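## Task

Transfer both the finned metal heat sink and the thin slip sheet it rests on into the empty green crate. The sheet must lie flat on the green crate's floor, with the heat sink standing on top of it and its fins pointing upward. Once that is done, return every tool to the stand slot it came from, release it, and take the arm well away from the tools; skipping these final steps costs points. The heat sink is too wide for grip50, and a tool locked to the arm counts as part of the arm.

## Robot and tools

Robot: a single six-joint arm (uf850) on a table. It ends in a tool changer that can lock onto one of three tools hanging in a stand: grip50 (small two-finger gripper, 50 mm max opening), grip85 (larger gripper, 85 mm) and cup (suction). tool_id reports grip50, grip85, cup or none. Cameras: cam_head_left, cam_head_right, cam_high, cam_low, cam_wrist.

Frames. Scene frame: origin on the table top below the arm base, +z up, +y to the left when facing along +x. Poses in results (end_effector_position in m, end_effector_quat_wxyz) are of the changer face centre in this frame. The changer face has its own axes: its z axis points out of the arm. Both grippers close along face x. Tool points in mm from the face centre (face x, y, z): grip50 grip point (0, -25, 180); grip85 grip point (0, 0, 173) closed, 13 mm closer when fully open; cup rim centre (0, 0, 175).

The 14-number row (all values in [-1, 1]), same layout for every tool: dx, dy, dz, rx, ry, rz, tool/lock, grip50_position, grip50_force_limit, grip50_speed, grip85_position, grip85_force_limit, grip85_speed, cup_suction. The first six are an offset, not a pose: a displacement from the changer face pose shown in the most recent result (or, before any result of the scene or in later calls within one reply, from where the arm is at the start), expressed in the face's own axes. Scale: 1.0 equals 0.6 m for dx, dy, dz and 180 degrees for rx, ry, rz, which form one rotation vector. Every row in an action is measured from that same base pose, not from the row before. All zeros therefore means go back to the base pose, not stay still. Per control step the command is clipped to 70 mm and 16 degrees from the measured pose.
Lock: positive locks, negative unlocks, 0 keeps the last command. grip50_position: +1 open, about -0.65 pads touch, -1 close until blocked (use -1 to grip and keep sending it). grip85_position: +1 open, pads meet near -0.8, -1 to grip. Force limits: -1 about 20 N up to +1 about 185 N (grip50) or 235 N (grip85). Speeds: -1 about 20 mm/s to +1 about 150 mm/s. cup_suction above 0.01 is on, otherwise off and vented; it persists between actions. Gripper commands only count while that tool is attached and ready.

execute_actions: actions is an empty list (just read the state) or one item. An item with rows (1 to 15 rows) and steps (up to 15, 1/30 s each; last row repeats) moves; an item with only steps (up to 300) waits, counted from the previous result including reply time. pictures true/false.
move: target is one 14-number row, same offset convention; speed 0.002 to 0.5 m/s (default 0.25), turning capped at twice that in rad/s. Straight path of 0.5 to 10 s that does not avoid obstacles. Its result adds a move line: done, off_target, moving, held or fault, plus limits (paced = sent pose clipped; held = a check blocked some steps) and the remaining distance.
wait: seconds 0 to 10. zoom_image: camera plus region [x0, y0, x1, y1] in pixels from the top-left, at most 504 by 504. read_manual: licence text only. finished_scene: scene 1 or 2, irreversible, ends and grades the scene.

Results: the state line with pose and velocities, joint positions and torques, plate_near, locked, unlocked, in_stand, unlock_refused, tool_id, gripper readings, cup readings. object_status: 0 moving, 1 blocked while opening, 2 blocked while closing (a grip), 3 reached target or pads met (may also occur with a thin object). grip50 opening in mm is about (250 - grip50_position_measured) x 0.202. grip85 counts: about 78 = 60 mm, 130 = 40 mm, 180 = 20 mm, 230 = closed. cup_suction_measured near 1 means a good seal; cup_part_present turns 1 at 0.50. n/a means the tool is absent or still starting. "pose unreachable" and HELD mark commands the clearance check altered or blocked. "Hand target" shows where the controller is currently driving.

Tool change: centre the face on the plate within about 1 mm and 1 degree, with face -y toward the fork's open side. When plate_near is 1, send lock +1 and wait for locked 1; the tool then self-tests (grippers close and reopen) and shows n/a until ready. To withdraw from the stand, raise 10 to 30 mm (about 20), slide at least 110 mm along face -y out of the fork, then lift. Return by the reverse route; when in_stand is 1, stay still, send lock -1 and wait for unlocked 1. Unlocking is refused anywhere outside the stand. Slots are 180 mm apart; fork arms sit 40 to 70 mm either side along face x, 18 mm below the hung plate face.

Cup use: rim fully on a smooth flat area, suction on; the held part is pulled up to 12 mm toward the face. Release by setting down, switching suction off and rising 15 mm.

Avoid: knocking anything off the table (task fails), dropping, slamming or pressing hard; contact is harder at higher speed or deeper targets. Contact torque reaching a load limit (waist 56.4, shoulder 56.4, elbow 47, forearm roll 25.3, wrist pitch 17.8, wrist roll 17.8 N m, including held weight) triggers a fault and a 10 s hold. Long holding of loads heats motors (warning at 65 °C, brakes at 80 °C). Loose objects may get occasional small pushes; check before finishing.

Each tool is called after ">>>" as name([rows], argument=value, ...), one row to a line, values as JSON.

## Session

>>> execute_actions(actions=[])

Scene clock: 0.00 s of 12600.00 s.
end_effector_position=(+0.4593, -0.0035, +0.3529) locked=0 unlocked=1 plate_near=0 in_stand=0 unlock_refused=0 tool_id=none grip50_position_measured=n/a grip50_object_status=n/a grip85_position_measured=n/a grip85_object_status=n/a cup_suction_measured=n/a cup_part_present=n/a end_effector_quat_wxyz=(-0.009, +0.708, +0.706, +0.001) end_effector_velocity=(-0.000, +0.000, -0.000) end_effector_angular_velocity=(+0.000, +0.000, +0.000)
Joint positions: [ 0.002 -0.274 -0.834  0.002 -0.567  0.002]
Joint velocities: [ 0. -0. -0.  0. -0. -0.]
Joint torques (N m, as the arm reports them, + toward a larger angle): no reading
Motor temperatures (°C, as the motors report them): [26 26 29 27 30 33]
Hand target: +0.459, -0.004, +0.353; -0.009, +0.708, +0.706, +0.001

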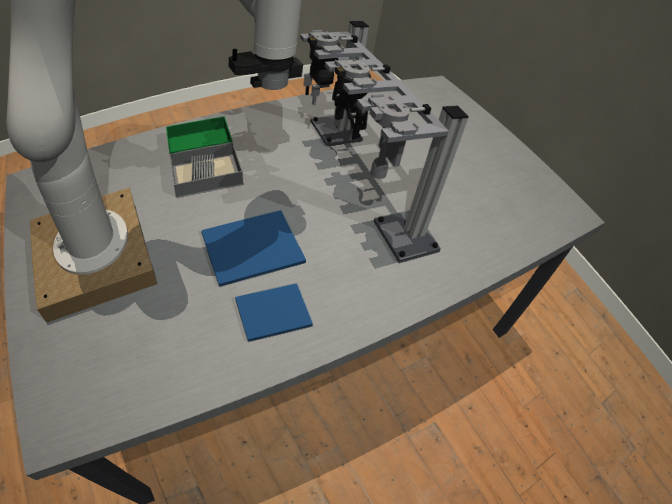

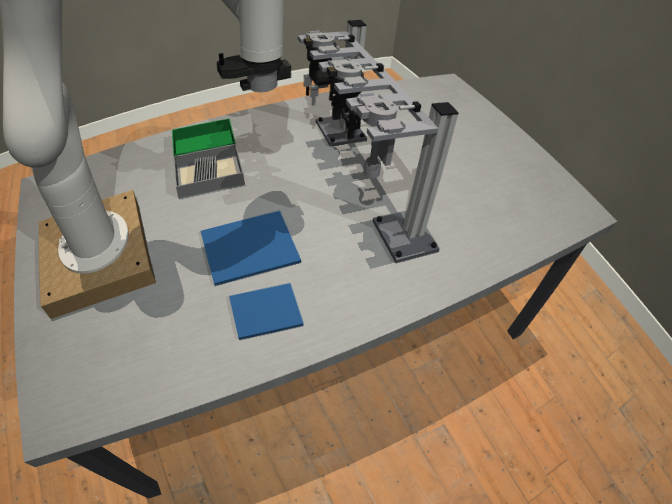

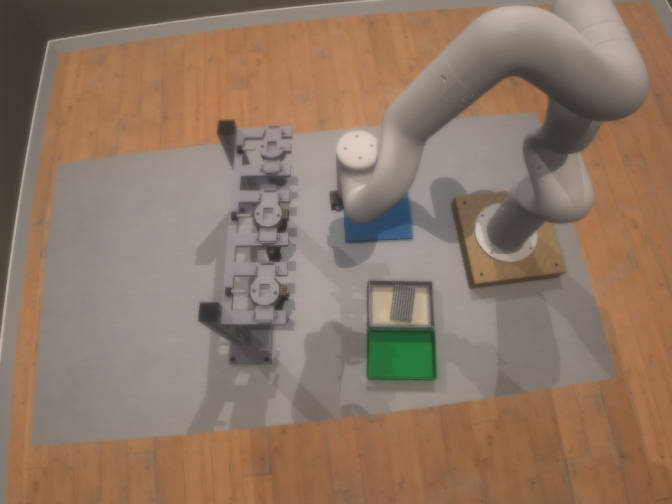

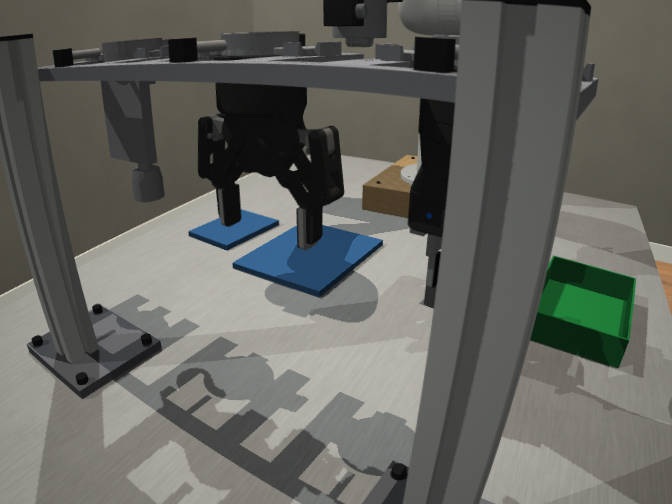

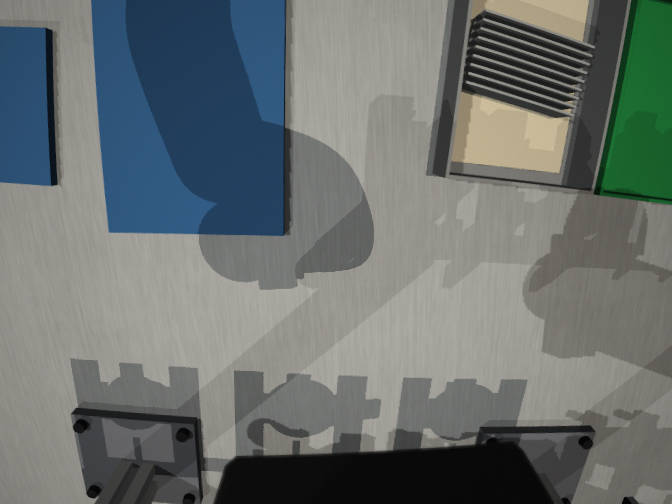

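>>> zoom_image(camera="cam_high", region=[200,110,320,340])

Region (200, 110, 320, 340) of cam_high's 672x504 image, scaled by 2.191, with more detail than that image has; it fills the left 263 columns of this view, and the rest is white.

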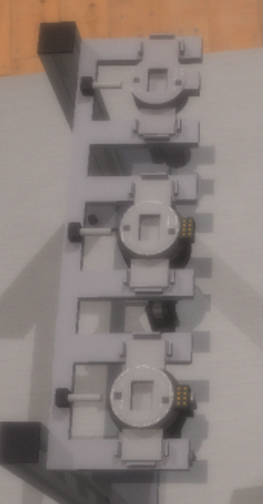

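>>> move(target=[0,0.1,-0.112,0,0,0.03,0,0,0,0,0,0,0,0], speed=0.2)

>>> move(target=[-0.022,0.245,0,0,0,0,0,0,0,0,0,0,0,0], speed=0.2)

Scene clock: 35.83 s of 12600.00 s.
end_effector_position=(+0.5196, -0.0044, +0.4192) locked=0 unlocked=1 plate_near=0 in_stand=0 unlock_refused=0 tool_id=none grip50_position_measured=n/a grip50_object_status=n/a grip85_position_measured=n/a grip85_object_status=n/a cup_suction_measured=n/a cup_part_present=n/a end_effector_quat_wxyz=(-0.010, +0.740, +0.672, +0.001) end_effector_velocity=(+0.001, -0.000, +0.002) end_effector_angular_velocity=(-0.000, -0.003, -0.001)
Joint positions: [ 0.002 -0.311 -1.059  0.002 -0.755  0.096]
Joint velocities: [-0.     0.001 -0.003 -0.    -0.001  0.001]
Joint torques (N m, as the arm reports them, + toward a larger angle): [  4.67  36.77 -15.36   0.07   0.56   0.13]
Motor temperatures (°C, as the motors report them): [26 26 30 27 30 33]
Hand target: +0.520, -0.004, +0.420; -0.009, +0.740, +0.672, +0.001
Off the commanded pose: 0.001 m, 0 deg.
move: done

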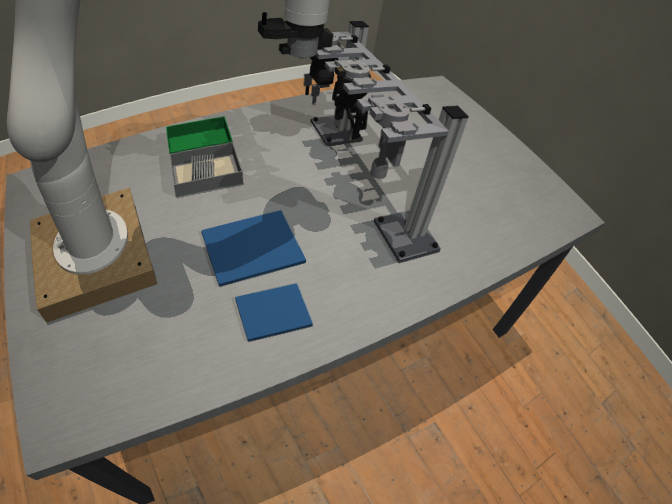

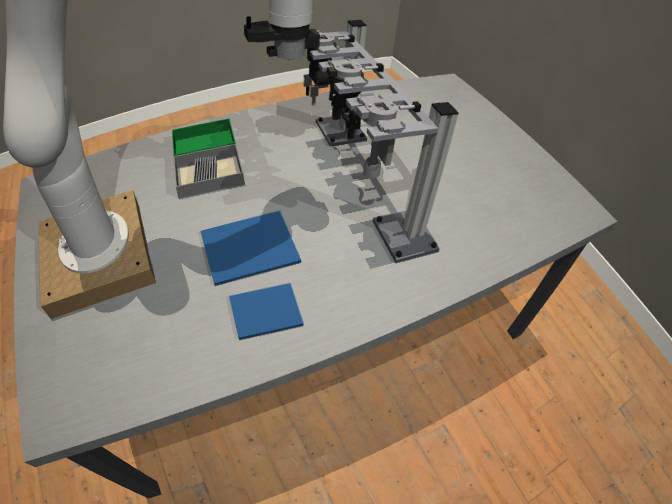

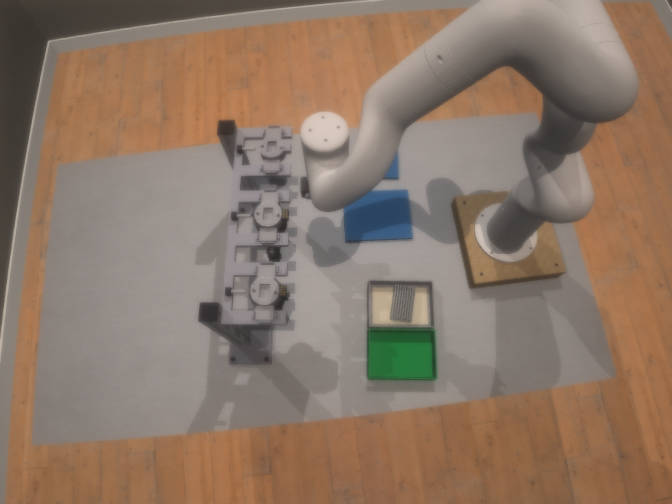

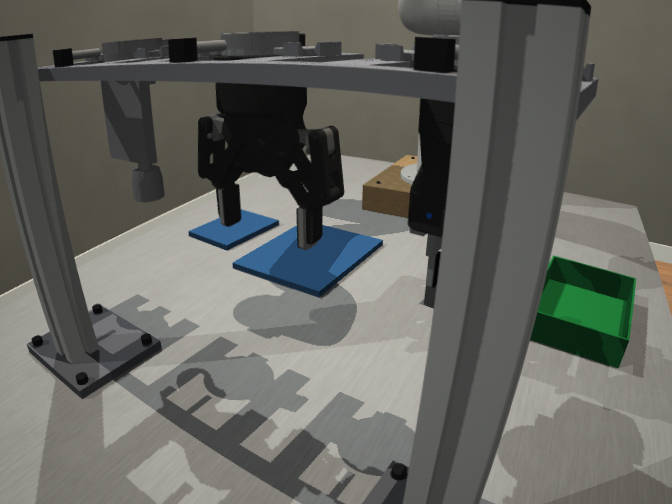

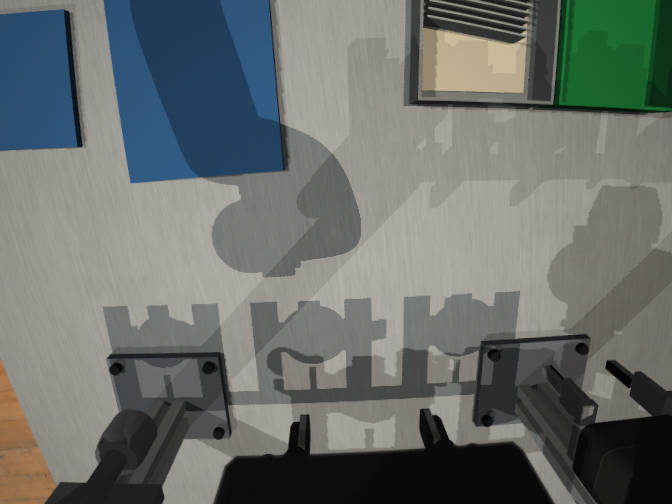

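Scene clock: 36.97 s of 12600.00 s.
end_effector_position=(+0.6646, -0.0310, +0.4178) locked=0 unlocked=1 plate_near=0 in_stand=0 unlock_refused=0 tool_id=none grip50_position_measured=n/a grip50_object_status=n/a grip85_position_measured=n/a grip85_object_status=n/a cup_suction_measured=n/a cup_part_present=n/a end_effector_quat_wxyz=(-0.010, +0.740, +0.672, +0.001) end_effector_velocity=(+0.000, -0.000, -0.001) end_effector_angular_velocity=(+0.001, +0.001, -0.002)
Joint positions: [-0.038 -0.657 -1.554  0.002 -0.905  0.056]
Joint velocities: [-0.    -0.002 -0.002  0.001 -0.001  0.001]
Joint torques (N m, as the arm reports them, + toward a larger angle): [  3.43  48.36 -15.16  -0.09   0.81   0.14]
Motor temperatures (°C, as the motors report them): [26 26 30 27 30 33]
Hand target: +0.665, -0.031, +0.418; -0.010, +0.740, +0.672, +0.001
Off the commanded pose: 0.001 m, 0 deg.
move: done

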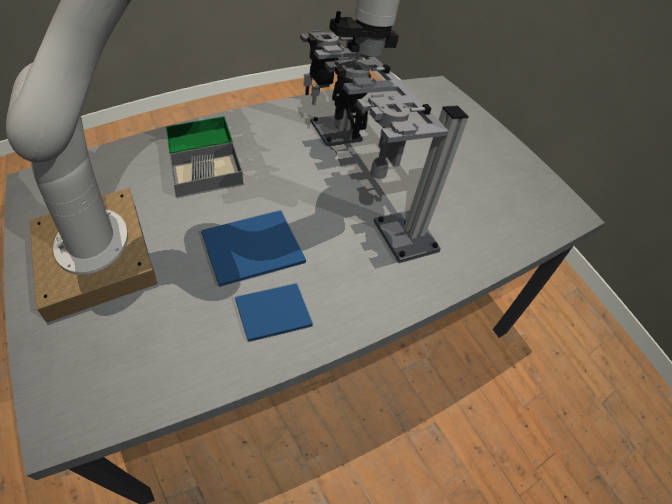

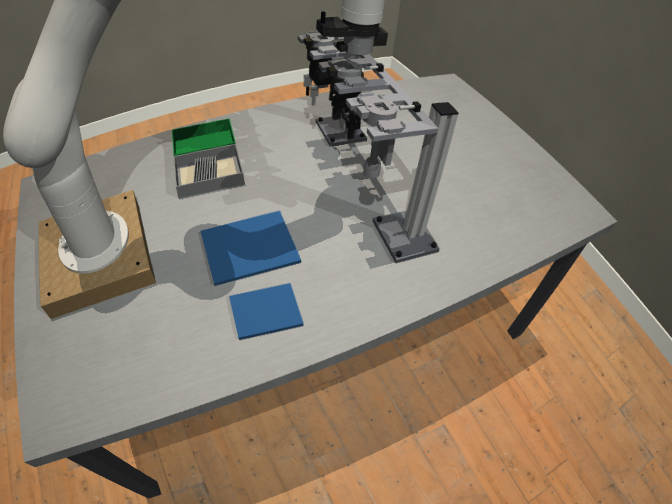

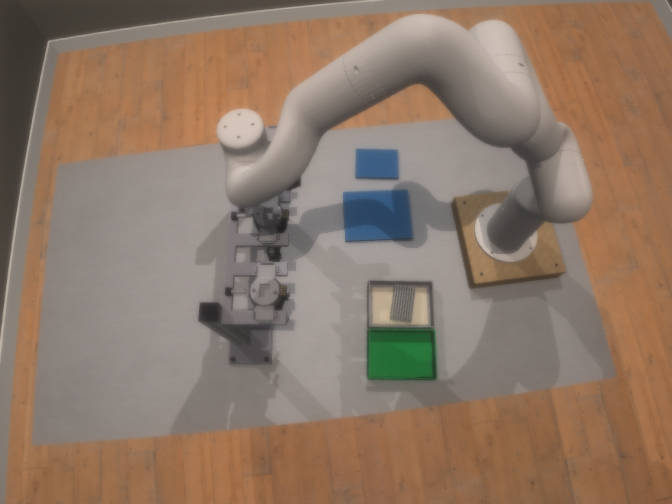

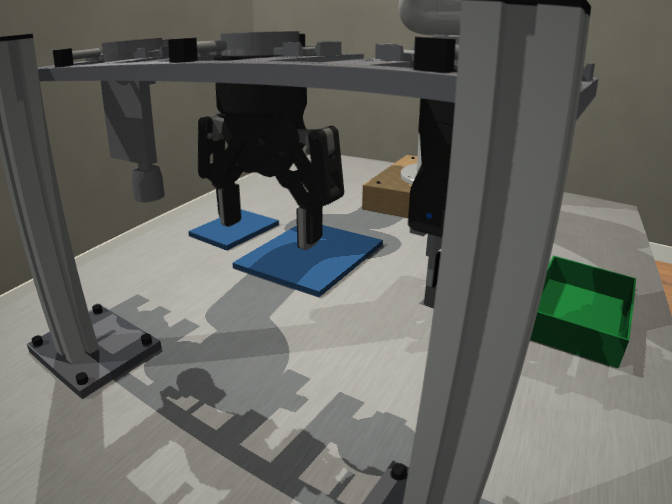

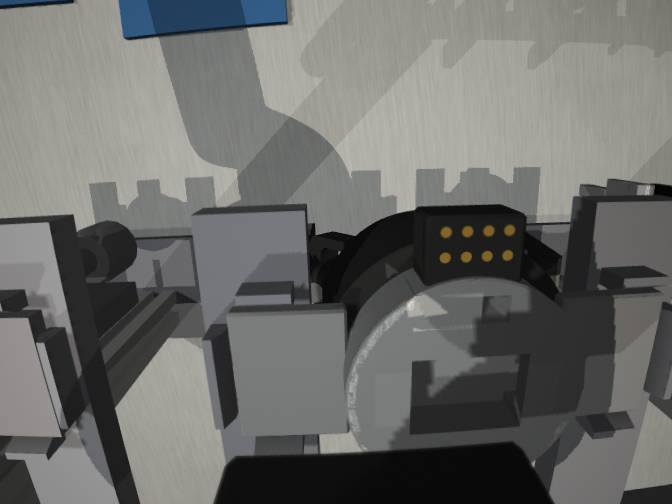

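>>> move(target=[0.051,-0.010,-0.003,0,0,0,0,0,0,0,0,0,0,0], speed=0.1)

Scene clock: 47.40 s of 12600.00 s.
end_effector_position=(+0.6615, -0.0002, +0.4200) locked=0 unlocked=1 plate_near=0 in_stand=0 unlock_refused=0 tool_id=none grip50_position_measured=n/a grip50_object_status=n/a grip85_position_measured=n/a grip85_object_status=n/a cup_suction_measured=n/a cup_part_present=n/a end_effector_quat_wxyz=(-0.010, +0.740, +0.672, +0.001) end_effector_velocity=(-0.000, -0.000, +0.000) end_effector_angular_velocity=(-0.000, -0.000, -0.001)
Joint positions: [ 0.008 -0.646 -1.542  0.002 -0.903  0.102]
Joint velocities: [-0.     0.001  0.    -0.    -0.     0.001]
Joint torques (N m, as the arm reports them, + toward a larger angle): [  2.9   48.77 -16.16  -0.31   0.73   0.06]
Motor temperatures (°C, as the motors report them): [26 26 30 27 30 33]
Hand target: +0.661, -0.000, +0.420; -0.010, +0.740, +0.672, +0.001
Off the commanded pose: 0.000 m, 0 deg.
move: done

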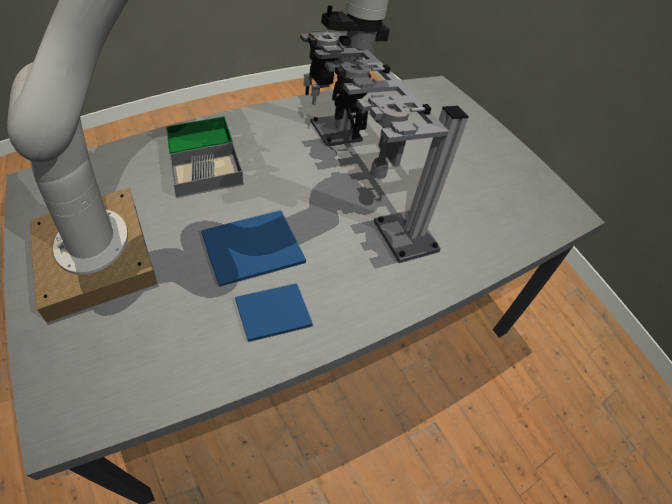

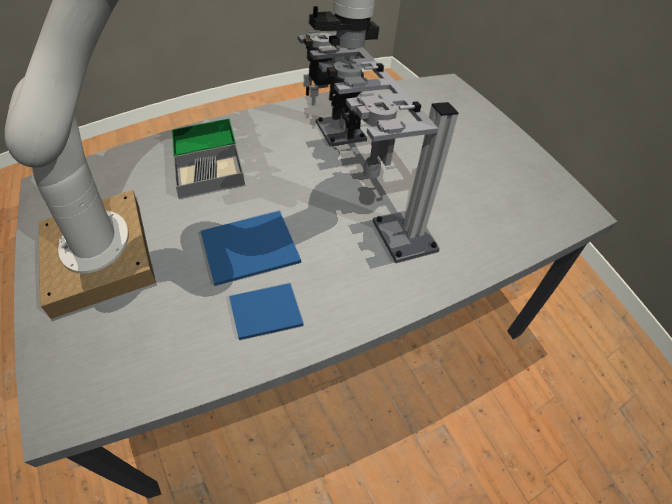

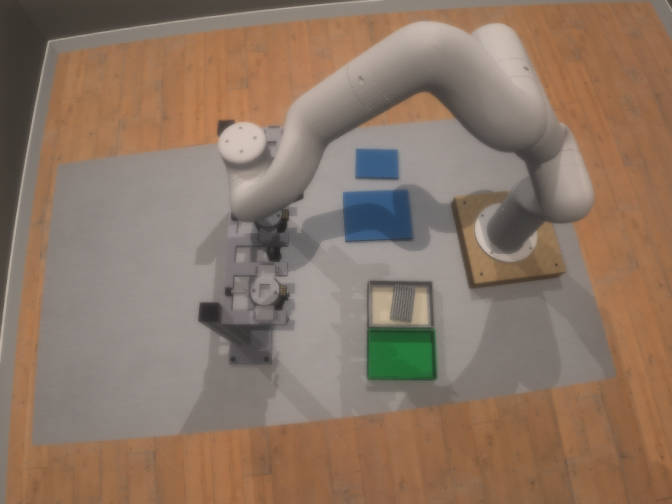

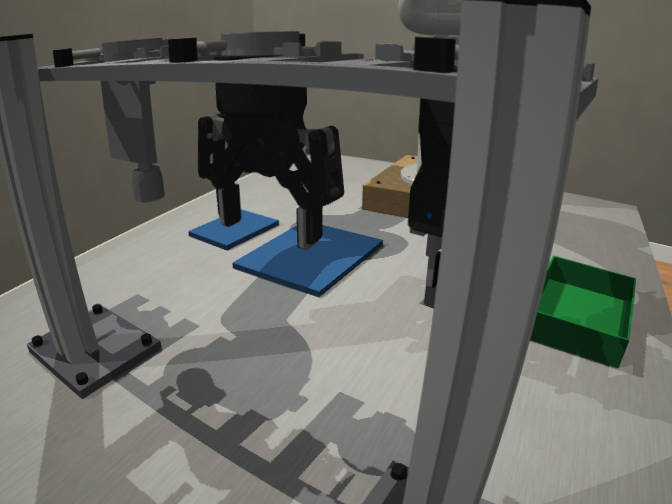

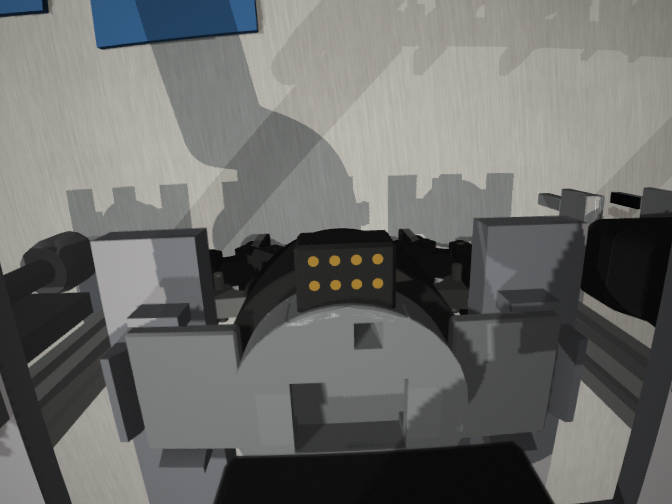

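>>> move(target=[0,0,0.085,0,0,0,0,0,0,0,0,0,0,0], speed=0.04)

Scene clock: 61.47 s of 12600.00 s.
end_effector_position=(+0.6611, +0.0005, +0.3692) locked=0 unlocked=1 plate_near=0 in_stand=0 unlock_refused=0 tool_id=none grip50_position_measured=n/a grip50_object_status=n/a grip85_position_measured=n/a grip85_object_status=n/a cup_suction_measured=n/a cup_part_present=n/a end_effector_quat_wxyz=(-0.010, +0.740, +0.672, +0.001) end_effector_velocity=(+0.000, -0.000, +0.001) end_effector_angular_velocity=(-0.000, -0.002, +0.001)
Joint positions: [ 0.008 -0.696 -1.499  0.002 -0.811  0.102]
Joint velocities: [ 0.     0.001 -0.001 -0.     0.    -0.   ]
Joint torques (N m, as the arm reports them, + toward a larger angle): [  3.16  48.99 -15.21  -0.7    0.76   0.04]
Motor temperatures (°C, as the motors report them): [26 27 30 27 30 33]
Hand target: +0.661, +0.000, +0.369; -0.010, +0.740, +0.672, +0.001
Off the commanded pose: 0.000 m, 0 deg.
move: done

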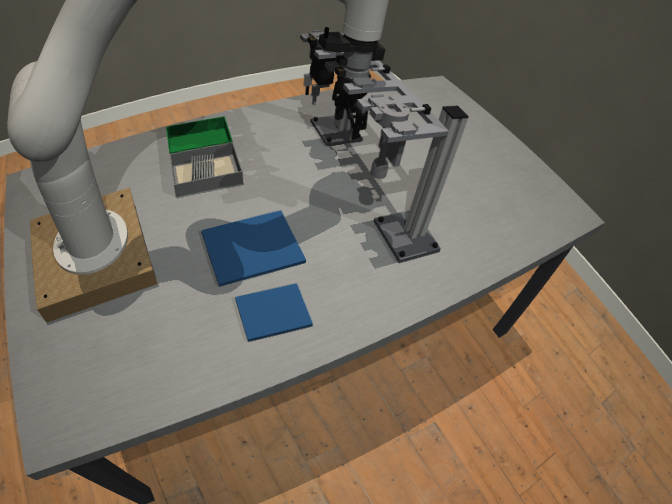

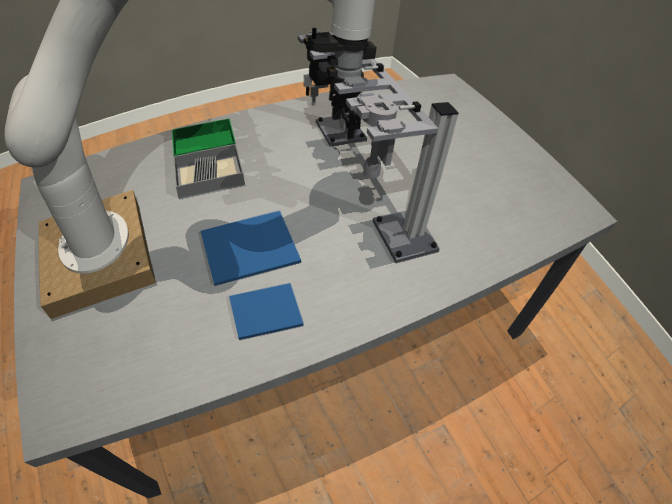

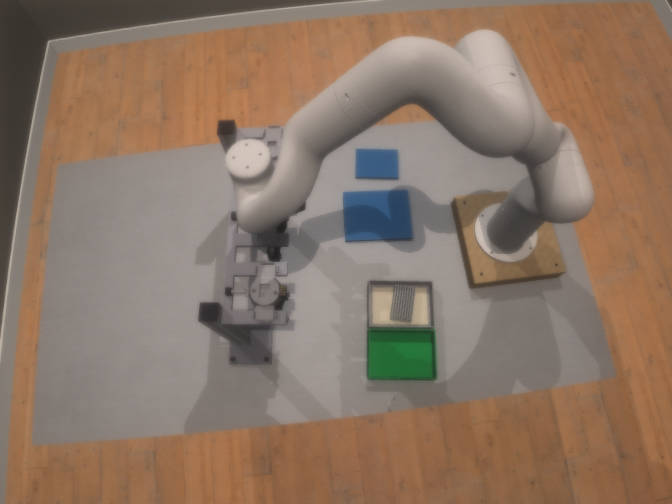

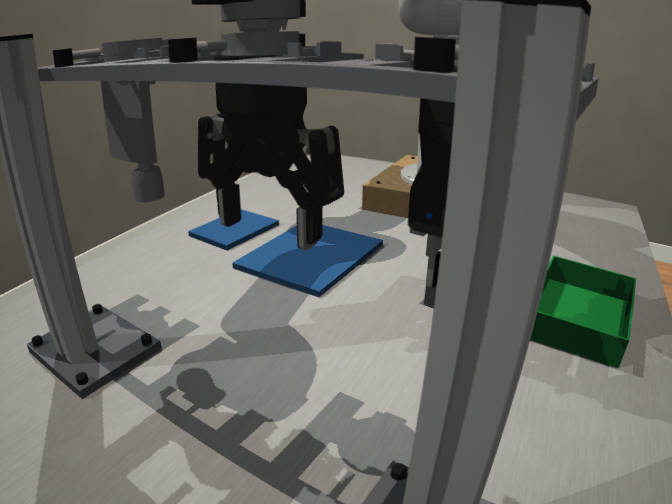

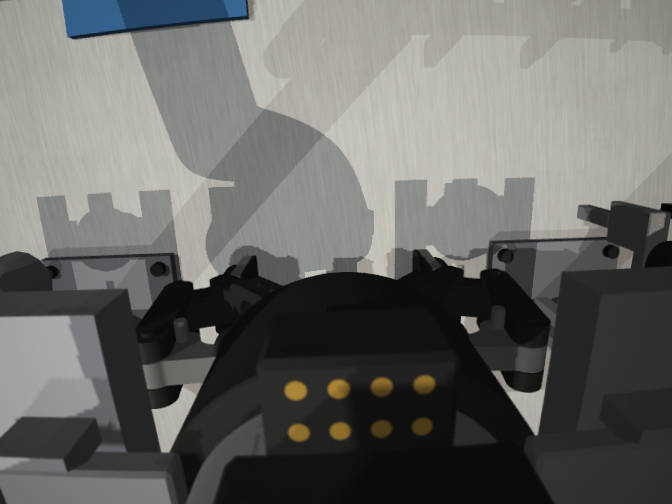

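>>> move(target=[0,0.0025,0.008,0,0,0,0,0,0,0,0,0,0,0], speed=0.01)

Scene clock: 71.43 s of 12600.00 s.
end_effector_position=(+0.6625, +0.0004, +0.3644) locked=0 unlocked=1 plate_near=0 in_stand=0 unlock_refused=0 tool_id=none grip50_position_measured=n/a grip50_object_status=n/a grip85_position_measured=n/a grip85_object_status=n/a cup_suction_measured=n/a cup_part_present=n/a end_effector_quat_wxyz=(-0.010, +0.740, +0.672, +0.001) end_effector_velocity=(+0.000, +0.000, +0.001) end_effector_angular_velocity=(+0.000, -0.002, +0.000)
Joint positions: [ 0.008 -0.705 -1.502  0.002 -0.804  0.102]
Joint velocities: [ 0.     0.    -0.001  0.     0.    -0.   ]
Joint torques (N m, as the arm reports them, + toward a larger angle): [  2.55  50.92 -15.13  -0.53   0.66   0.16]
Motor temperatures (°C, as the motors report them): [26 27 30 27 30 33]
Hand target: +0.663, +0.000, +0.364; -0.010, +0.740, +0.672, +0.001
Off the commanded pose: 0.000 m, 0 deg.
move: done

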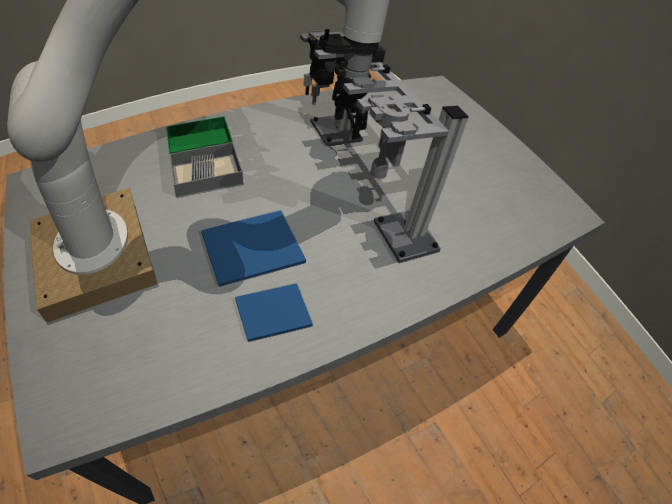

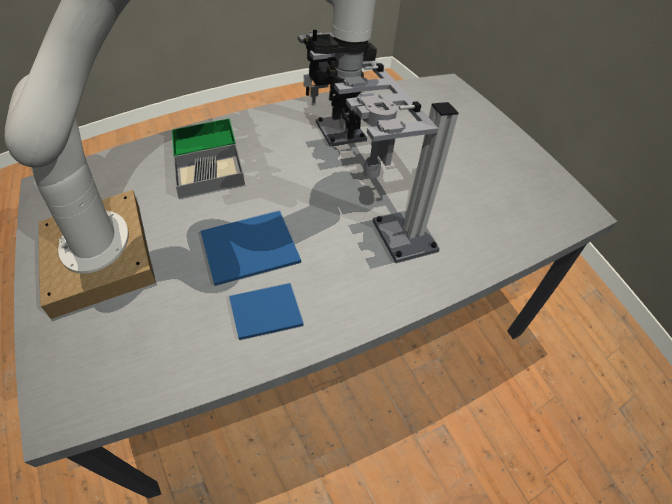

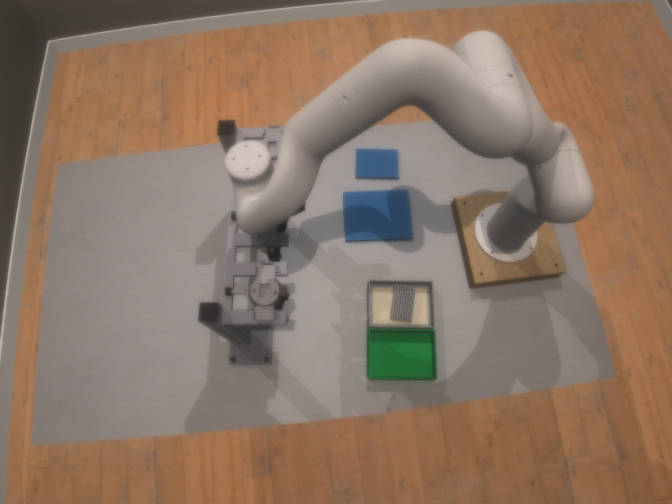

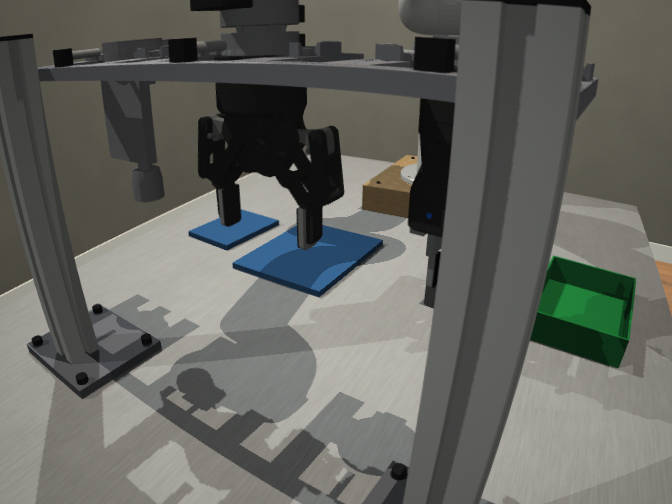

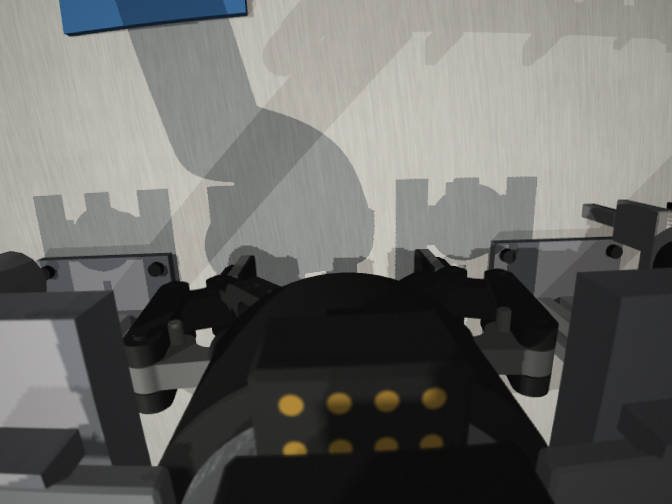

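>>> move(target=[0,0,0.009,0,0,0,0,0,0,0,0,0,0,0], speed=0.01)

Scene clock: 96.07 s of 12600.00 s.
end_effector_position=(+0.6624, +0.0005, +0.3598) locked=0 unlocked=1 plate_near=1 in_stand=1 unlock_refused=0 tool_id=none grip50_position_measured=n/a grip50_object_status=n/a grip85_position_measured=n/a grip85_object_status=n/a cup_suction_measured=n/a cup_part_present=n/a end_effector_quat_wxyz=(-0.010, +0.740, +0.672, +0.001) end_effector_velocity=(+0.000, +0.000, -0.000) end_effector_angular_velocity=(+0.000, -0.001, +0.001)
Joint positions: [ 0.008 -0.71  -1.499  0.002 -0.796  0.103]
Joint velocities: [-0.     0.     0.     0.     0.002 -0.001]
Joint torques (N m, as the arm reports them, + toward a larger angle): [  5.31  38.91 -13.82  -1.01   2.64  -0.73]
Motor temperatures (°C, as the motors report them): [26 27 31 27 30 33]
Hand target: +0.662, +0.000, +0.359; -0.010, +0.740, +0.672, +0.001
Off the commanded pose: 0.001 m, 0 deg.
move: done

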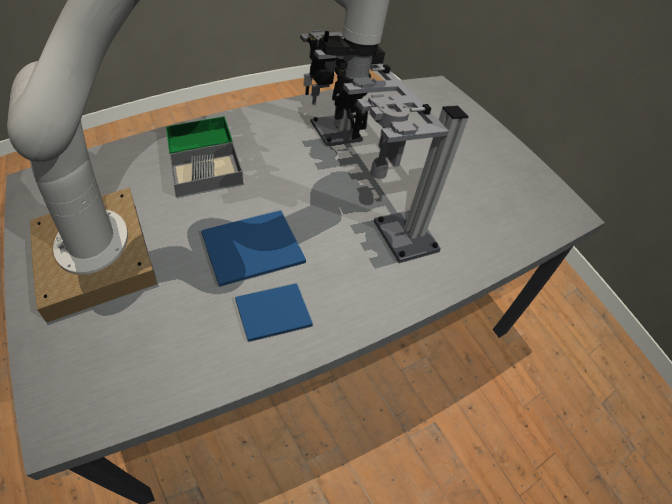

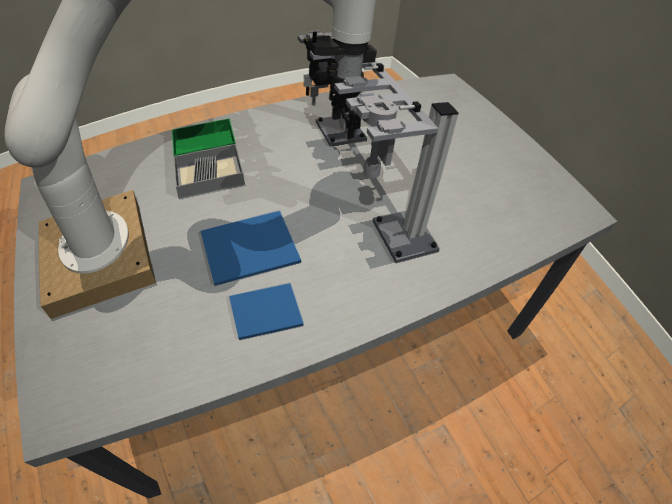

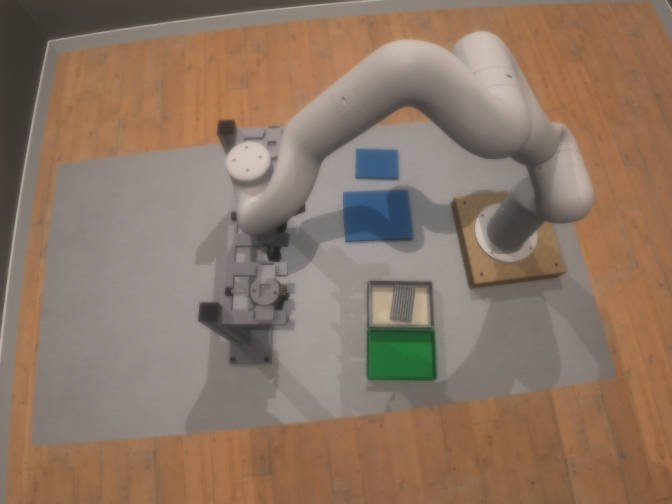

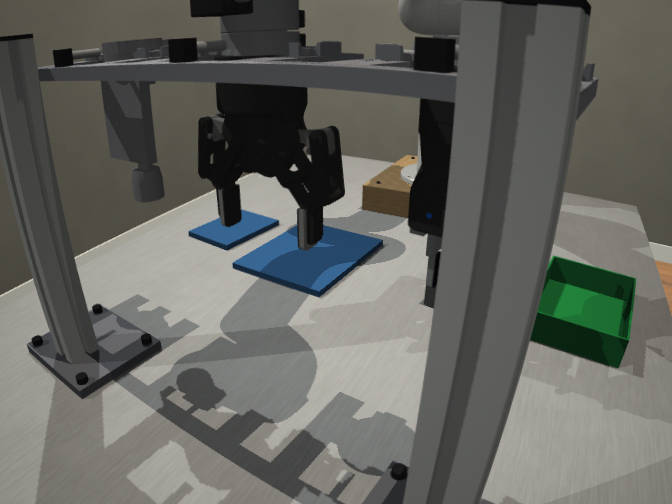

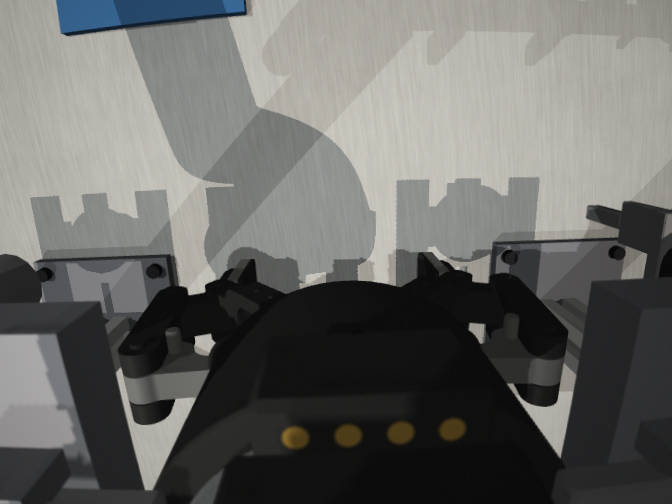

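>>> execute_actions([
  {"rows":[[0,0,0,0,0,0,1,0,0,0,0.65,0,0,0]],"steps":15},
], pictures=false)

>>> execute_actions([
  {"rows":[[0,0,0,0,0,0,1,0,0,0,0.65,0,0,0]],"steps":15},
], pictures=false)

>>> execute_actions([
  {"rows":[[0,0,0,0,0,0,1,0,0,0,0.65,0,0,0]],"steps":8},
], pictures=false)

Scene clock: 115.00 s of 12600.00 s.
end_effector_position=(+0.6624, +0.0005, +0.3594) locked=0 unlocked=0 plate_near=1 in_stand=1 unlock_refused=0 tool_id=none grip50_position_measured=n/a grip50_object_status=n/a grip85_position_measured=n/a grip85_object_status=n/a cup_suction_measured=n/a cup_part_present=n/a end_effector_quat_wxyz=(-0.010, +0.741, +0.672, +0.001) end_effector_velocity=(-0.002, +0.000, -0.002) end_effector_angular_velocity=(-0.000, +0.007, -0.009)
Joint positions: [ 0.008 -0.71  -1.499  0.002 -0.796  0.104]
Joint velocities: [ 0.    -0.001  0.003 -0.    -0.002  0.009]
Joint torques (N m, as the arm reports them, + toward a larger angle): [  4.09  37.33 -14.04  -1.05   4.11  -1.93]
Motor temperatures (°C, as the motors report them): [26 27 30 27 31 33]
Hand target: +0.662, +0.000, +0.360; -0.010, +0.740, +0.672, +0.001
Off the commanded pose: 0.000 m, 0 deg.
Steps of this call (steps 1 to 553: nothing new was sent; steps 554 to 568: all 15 steps of this action). Readings (end_effector_position | what the end effector reports):
554: (+0.6625, +0.0005, +0.3595) | locked=0 unlocked=0 plate_near=1 in_stand=1 unlock_refused=0 tool_id=none grip50_position_measured=n/a grip50_object_status=n/a grip85_position_measured=n/a grip85_object_status=n/a cup_suction_measured=n/a cup_part_present=n/a
555: (+0.6625, +0.0005, +0.3595) | locked=0 unlocked=0 plate_near=1 in_stand=1 unlock_refused=0 tool_id=none grip50_position_measured=n/a grip50_object_status=n/a grip85_position_measured=n/a grip85_object_status=n/a cup_suction_measured=n/a cup_part_present=n/a
557: (+0.6625, +0.0005, +0.3595) | locked=0 unlocked=0 plate_near=1 in_stand=1 unlock_refused=0 tool_id=none grip50_position_measured=n/a grip50_object_status=n/a grip85_position_measured=n/a grip85_object_status=n/a cup_suction_measured=n/a cup_part_present=n/a
561: (+0.6625, +0.0005, +0.3595) | locked=0 unlocked=0 plate_near=1 in_stand=1 unlock_refused=0 tool_id=none grip50_position_measured=n/a grip50_object_status=n/a grip85_position_measured=n/a grip85_object_status=n/a cup_suction_measured=n/a cup_part_present=n/a
568: the state above

Scene clock: 115.50 s of 12600.00 s.
end_effector_position=(+0.6624, +0.0004, +0.3599) locked=1 unlocked=0 plate_near=1 in_stand=1 unlock_refused=0 tool_id=grip85 grip50_position_measured=n/a grip50_object_status=n/a grip85_position_measured=n/a grip85_object_status=n/a cup_suction_measured=n/a cup_part_present=n/a end_effector_quat_wxyz=(-0.010, +0.742, +0.671, +0.001) end_effector_velocity=(-0.000, +0.000, -0.000) end_effector_angular_velocity=(-0.000, -0.002, -0.001)
Joint positions: [ 0.008 -0.71  -1.499  0.002 -0.797  0.106]
Joint velocities: [ 0.001  0.     0.001 -0.     0.003  0.002]
Joint torques (N m, as the arm reports them, + toward a larger angle): [  5.53  38.39 -15.46  -0.24   5.71  -2.31]
Motor temperatures (°C, as the motors report them): [26 27 30 27 31 33]
Hand target: +0.662, +0.000, +0.359; -0.010, +0.741, +0.672, +0.001
Off the commanded pose: 0.001 m, 0 deg.
Steps of this call (steps 1 to 15: all 15 steps of this action). Readings (end_effector_position | what the end effector reports):
1: (+0.6623, +0.0005, +0.3593) | locked=0 unlocked=0 plate_near=1 in_stand=1 unlock_refused=0 tool_id=none grip50_position_measured=n/a grip50_object_status=n/a grip85_position_measured=n/a grip85_object_status=n/a cup_suction_measured=n/a cup_part_present=n/a
2: (+0.6623, +0.0005, +0.3594) | locked=0 unlocked=0 plate_near=1 in_stand=1 unlock_refused=0 tool_id=none grip50_position_measured=n/a grip50_object_status=n/a grip85_position_measured=n/a grip85_object_status=n/a cup_suction_measured=n/a cup_part_present=n/a
4: (+0.6623, +0.0004, +0.3595) | locked=0 unlocked=0 plate_near=1 in_stand=1 unlock_refused=0 tool_id=none grip50_position_measured=n/a grip50_object_status=n/a grip85_position_measured=n/a grip85_object_status=n/a cup_suction_measured=n/a cup_part_present=n/a
8: (+0.6622, +0.0004, +0.3597) | locked=0 unlocked=0 plate_near=1 in_stand=1 unlock_refused=0 tool_id=none grip50_position_measured=n/a grip50_object_status=n/a grip85_position_measured=n/a grip85_object_status=n/a cup_suction_measured=n/a cup_part_present=n/a
15: the state above

Scene clock: 115.77 s of 12600.00 s.
end_effector_position=(+0.6625, +0.0004, +0.3600) locked=1 unlocked=0 plate_near=1 in_stand=1 unlock_refused=0 tool_id=grip85 grip50_position_measured=n/a grip50_object_status=n/a grip85_position_measured=n/a grip85_object_status=n/a cup_suction_measured=n/a cup_part_present=n/a end_effector_quat_wxyz=(-0.009, +0.742, +0.670, +0.001) end_effector_velocity=(-0.000, +0.000, -0.000) end_effector_angular_velocity=(-0.000, +0.002, +0.001)
Joint positions: [ 0.008 -0.71  -1.499  0.002 -0.796  0.108]
Joint velocities: [ 0.    -0.    -0.    -0.001 -0.002 -0.   ]
Joint torques (N m, as the arm reports them, + toward a larger angle): [  5.87  39.48 -16.47  -0.28   5.02  -2.09]
Motor temperatures (°C, as the motors report them): [26 27 30 27 31 33]
Hand target: +0.662, +0.000, +0.360; -0.010, +0.742, +0.671, +0.001
Off the commanded pose: 0.000 m, 0 deg.
Steps of this call (steps 1 to 8: all 8 steps of this action). Readings (end_effector_position | what the end effector reports):
1: (+0.6624, +0.0004, +0.3600) | locked=1 unlocked=0 plate_near=1 in_stand=1 unlock_refused=0 tool_id=grip85 grip50_position_measured=n/a grip50_object_status=n/a grip85_position_measured=n/a grip85_object_status=n/a cup_suction_measured=n/a cup_part_present=n/a
2: (+0.6624, +0.0004, +0.3600) | locked=1 unlocked=0 plate_near=1 in_stand=1 unlock_refused=0 tool_id=grip85 grip50_position_measured=n/a grip50_object_status=n/a grip85_position_measured=n/a grip85_object_status=n/a cup_suction_measured=n/a cup_part_present=n/a
4: (+0.6625, +0.0004, +0.3600) | locked=1 unlocked=0 plate_near=1 in_stand=1 unlock_refused=0 tool_id=grip85 grip50_position_measured=n/a grip50_object_status=n/a grip85_position_measured=n/a grip85_object_status=n/a cup_suction_measured=n/a cup_part_present=n/a
8: the state above


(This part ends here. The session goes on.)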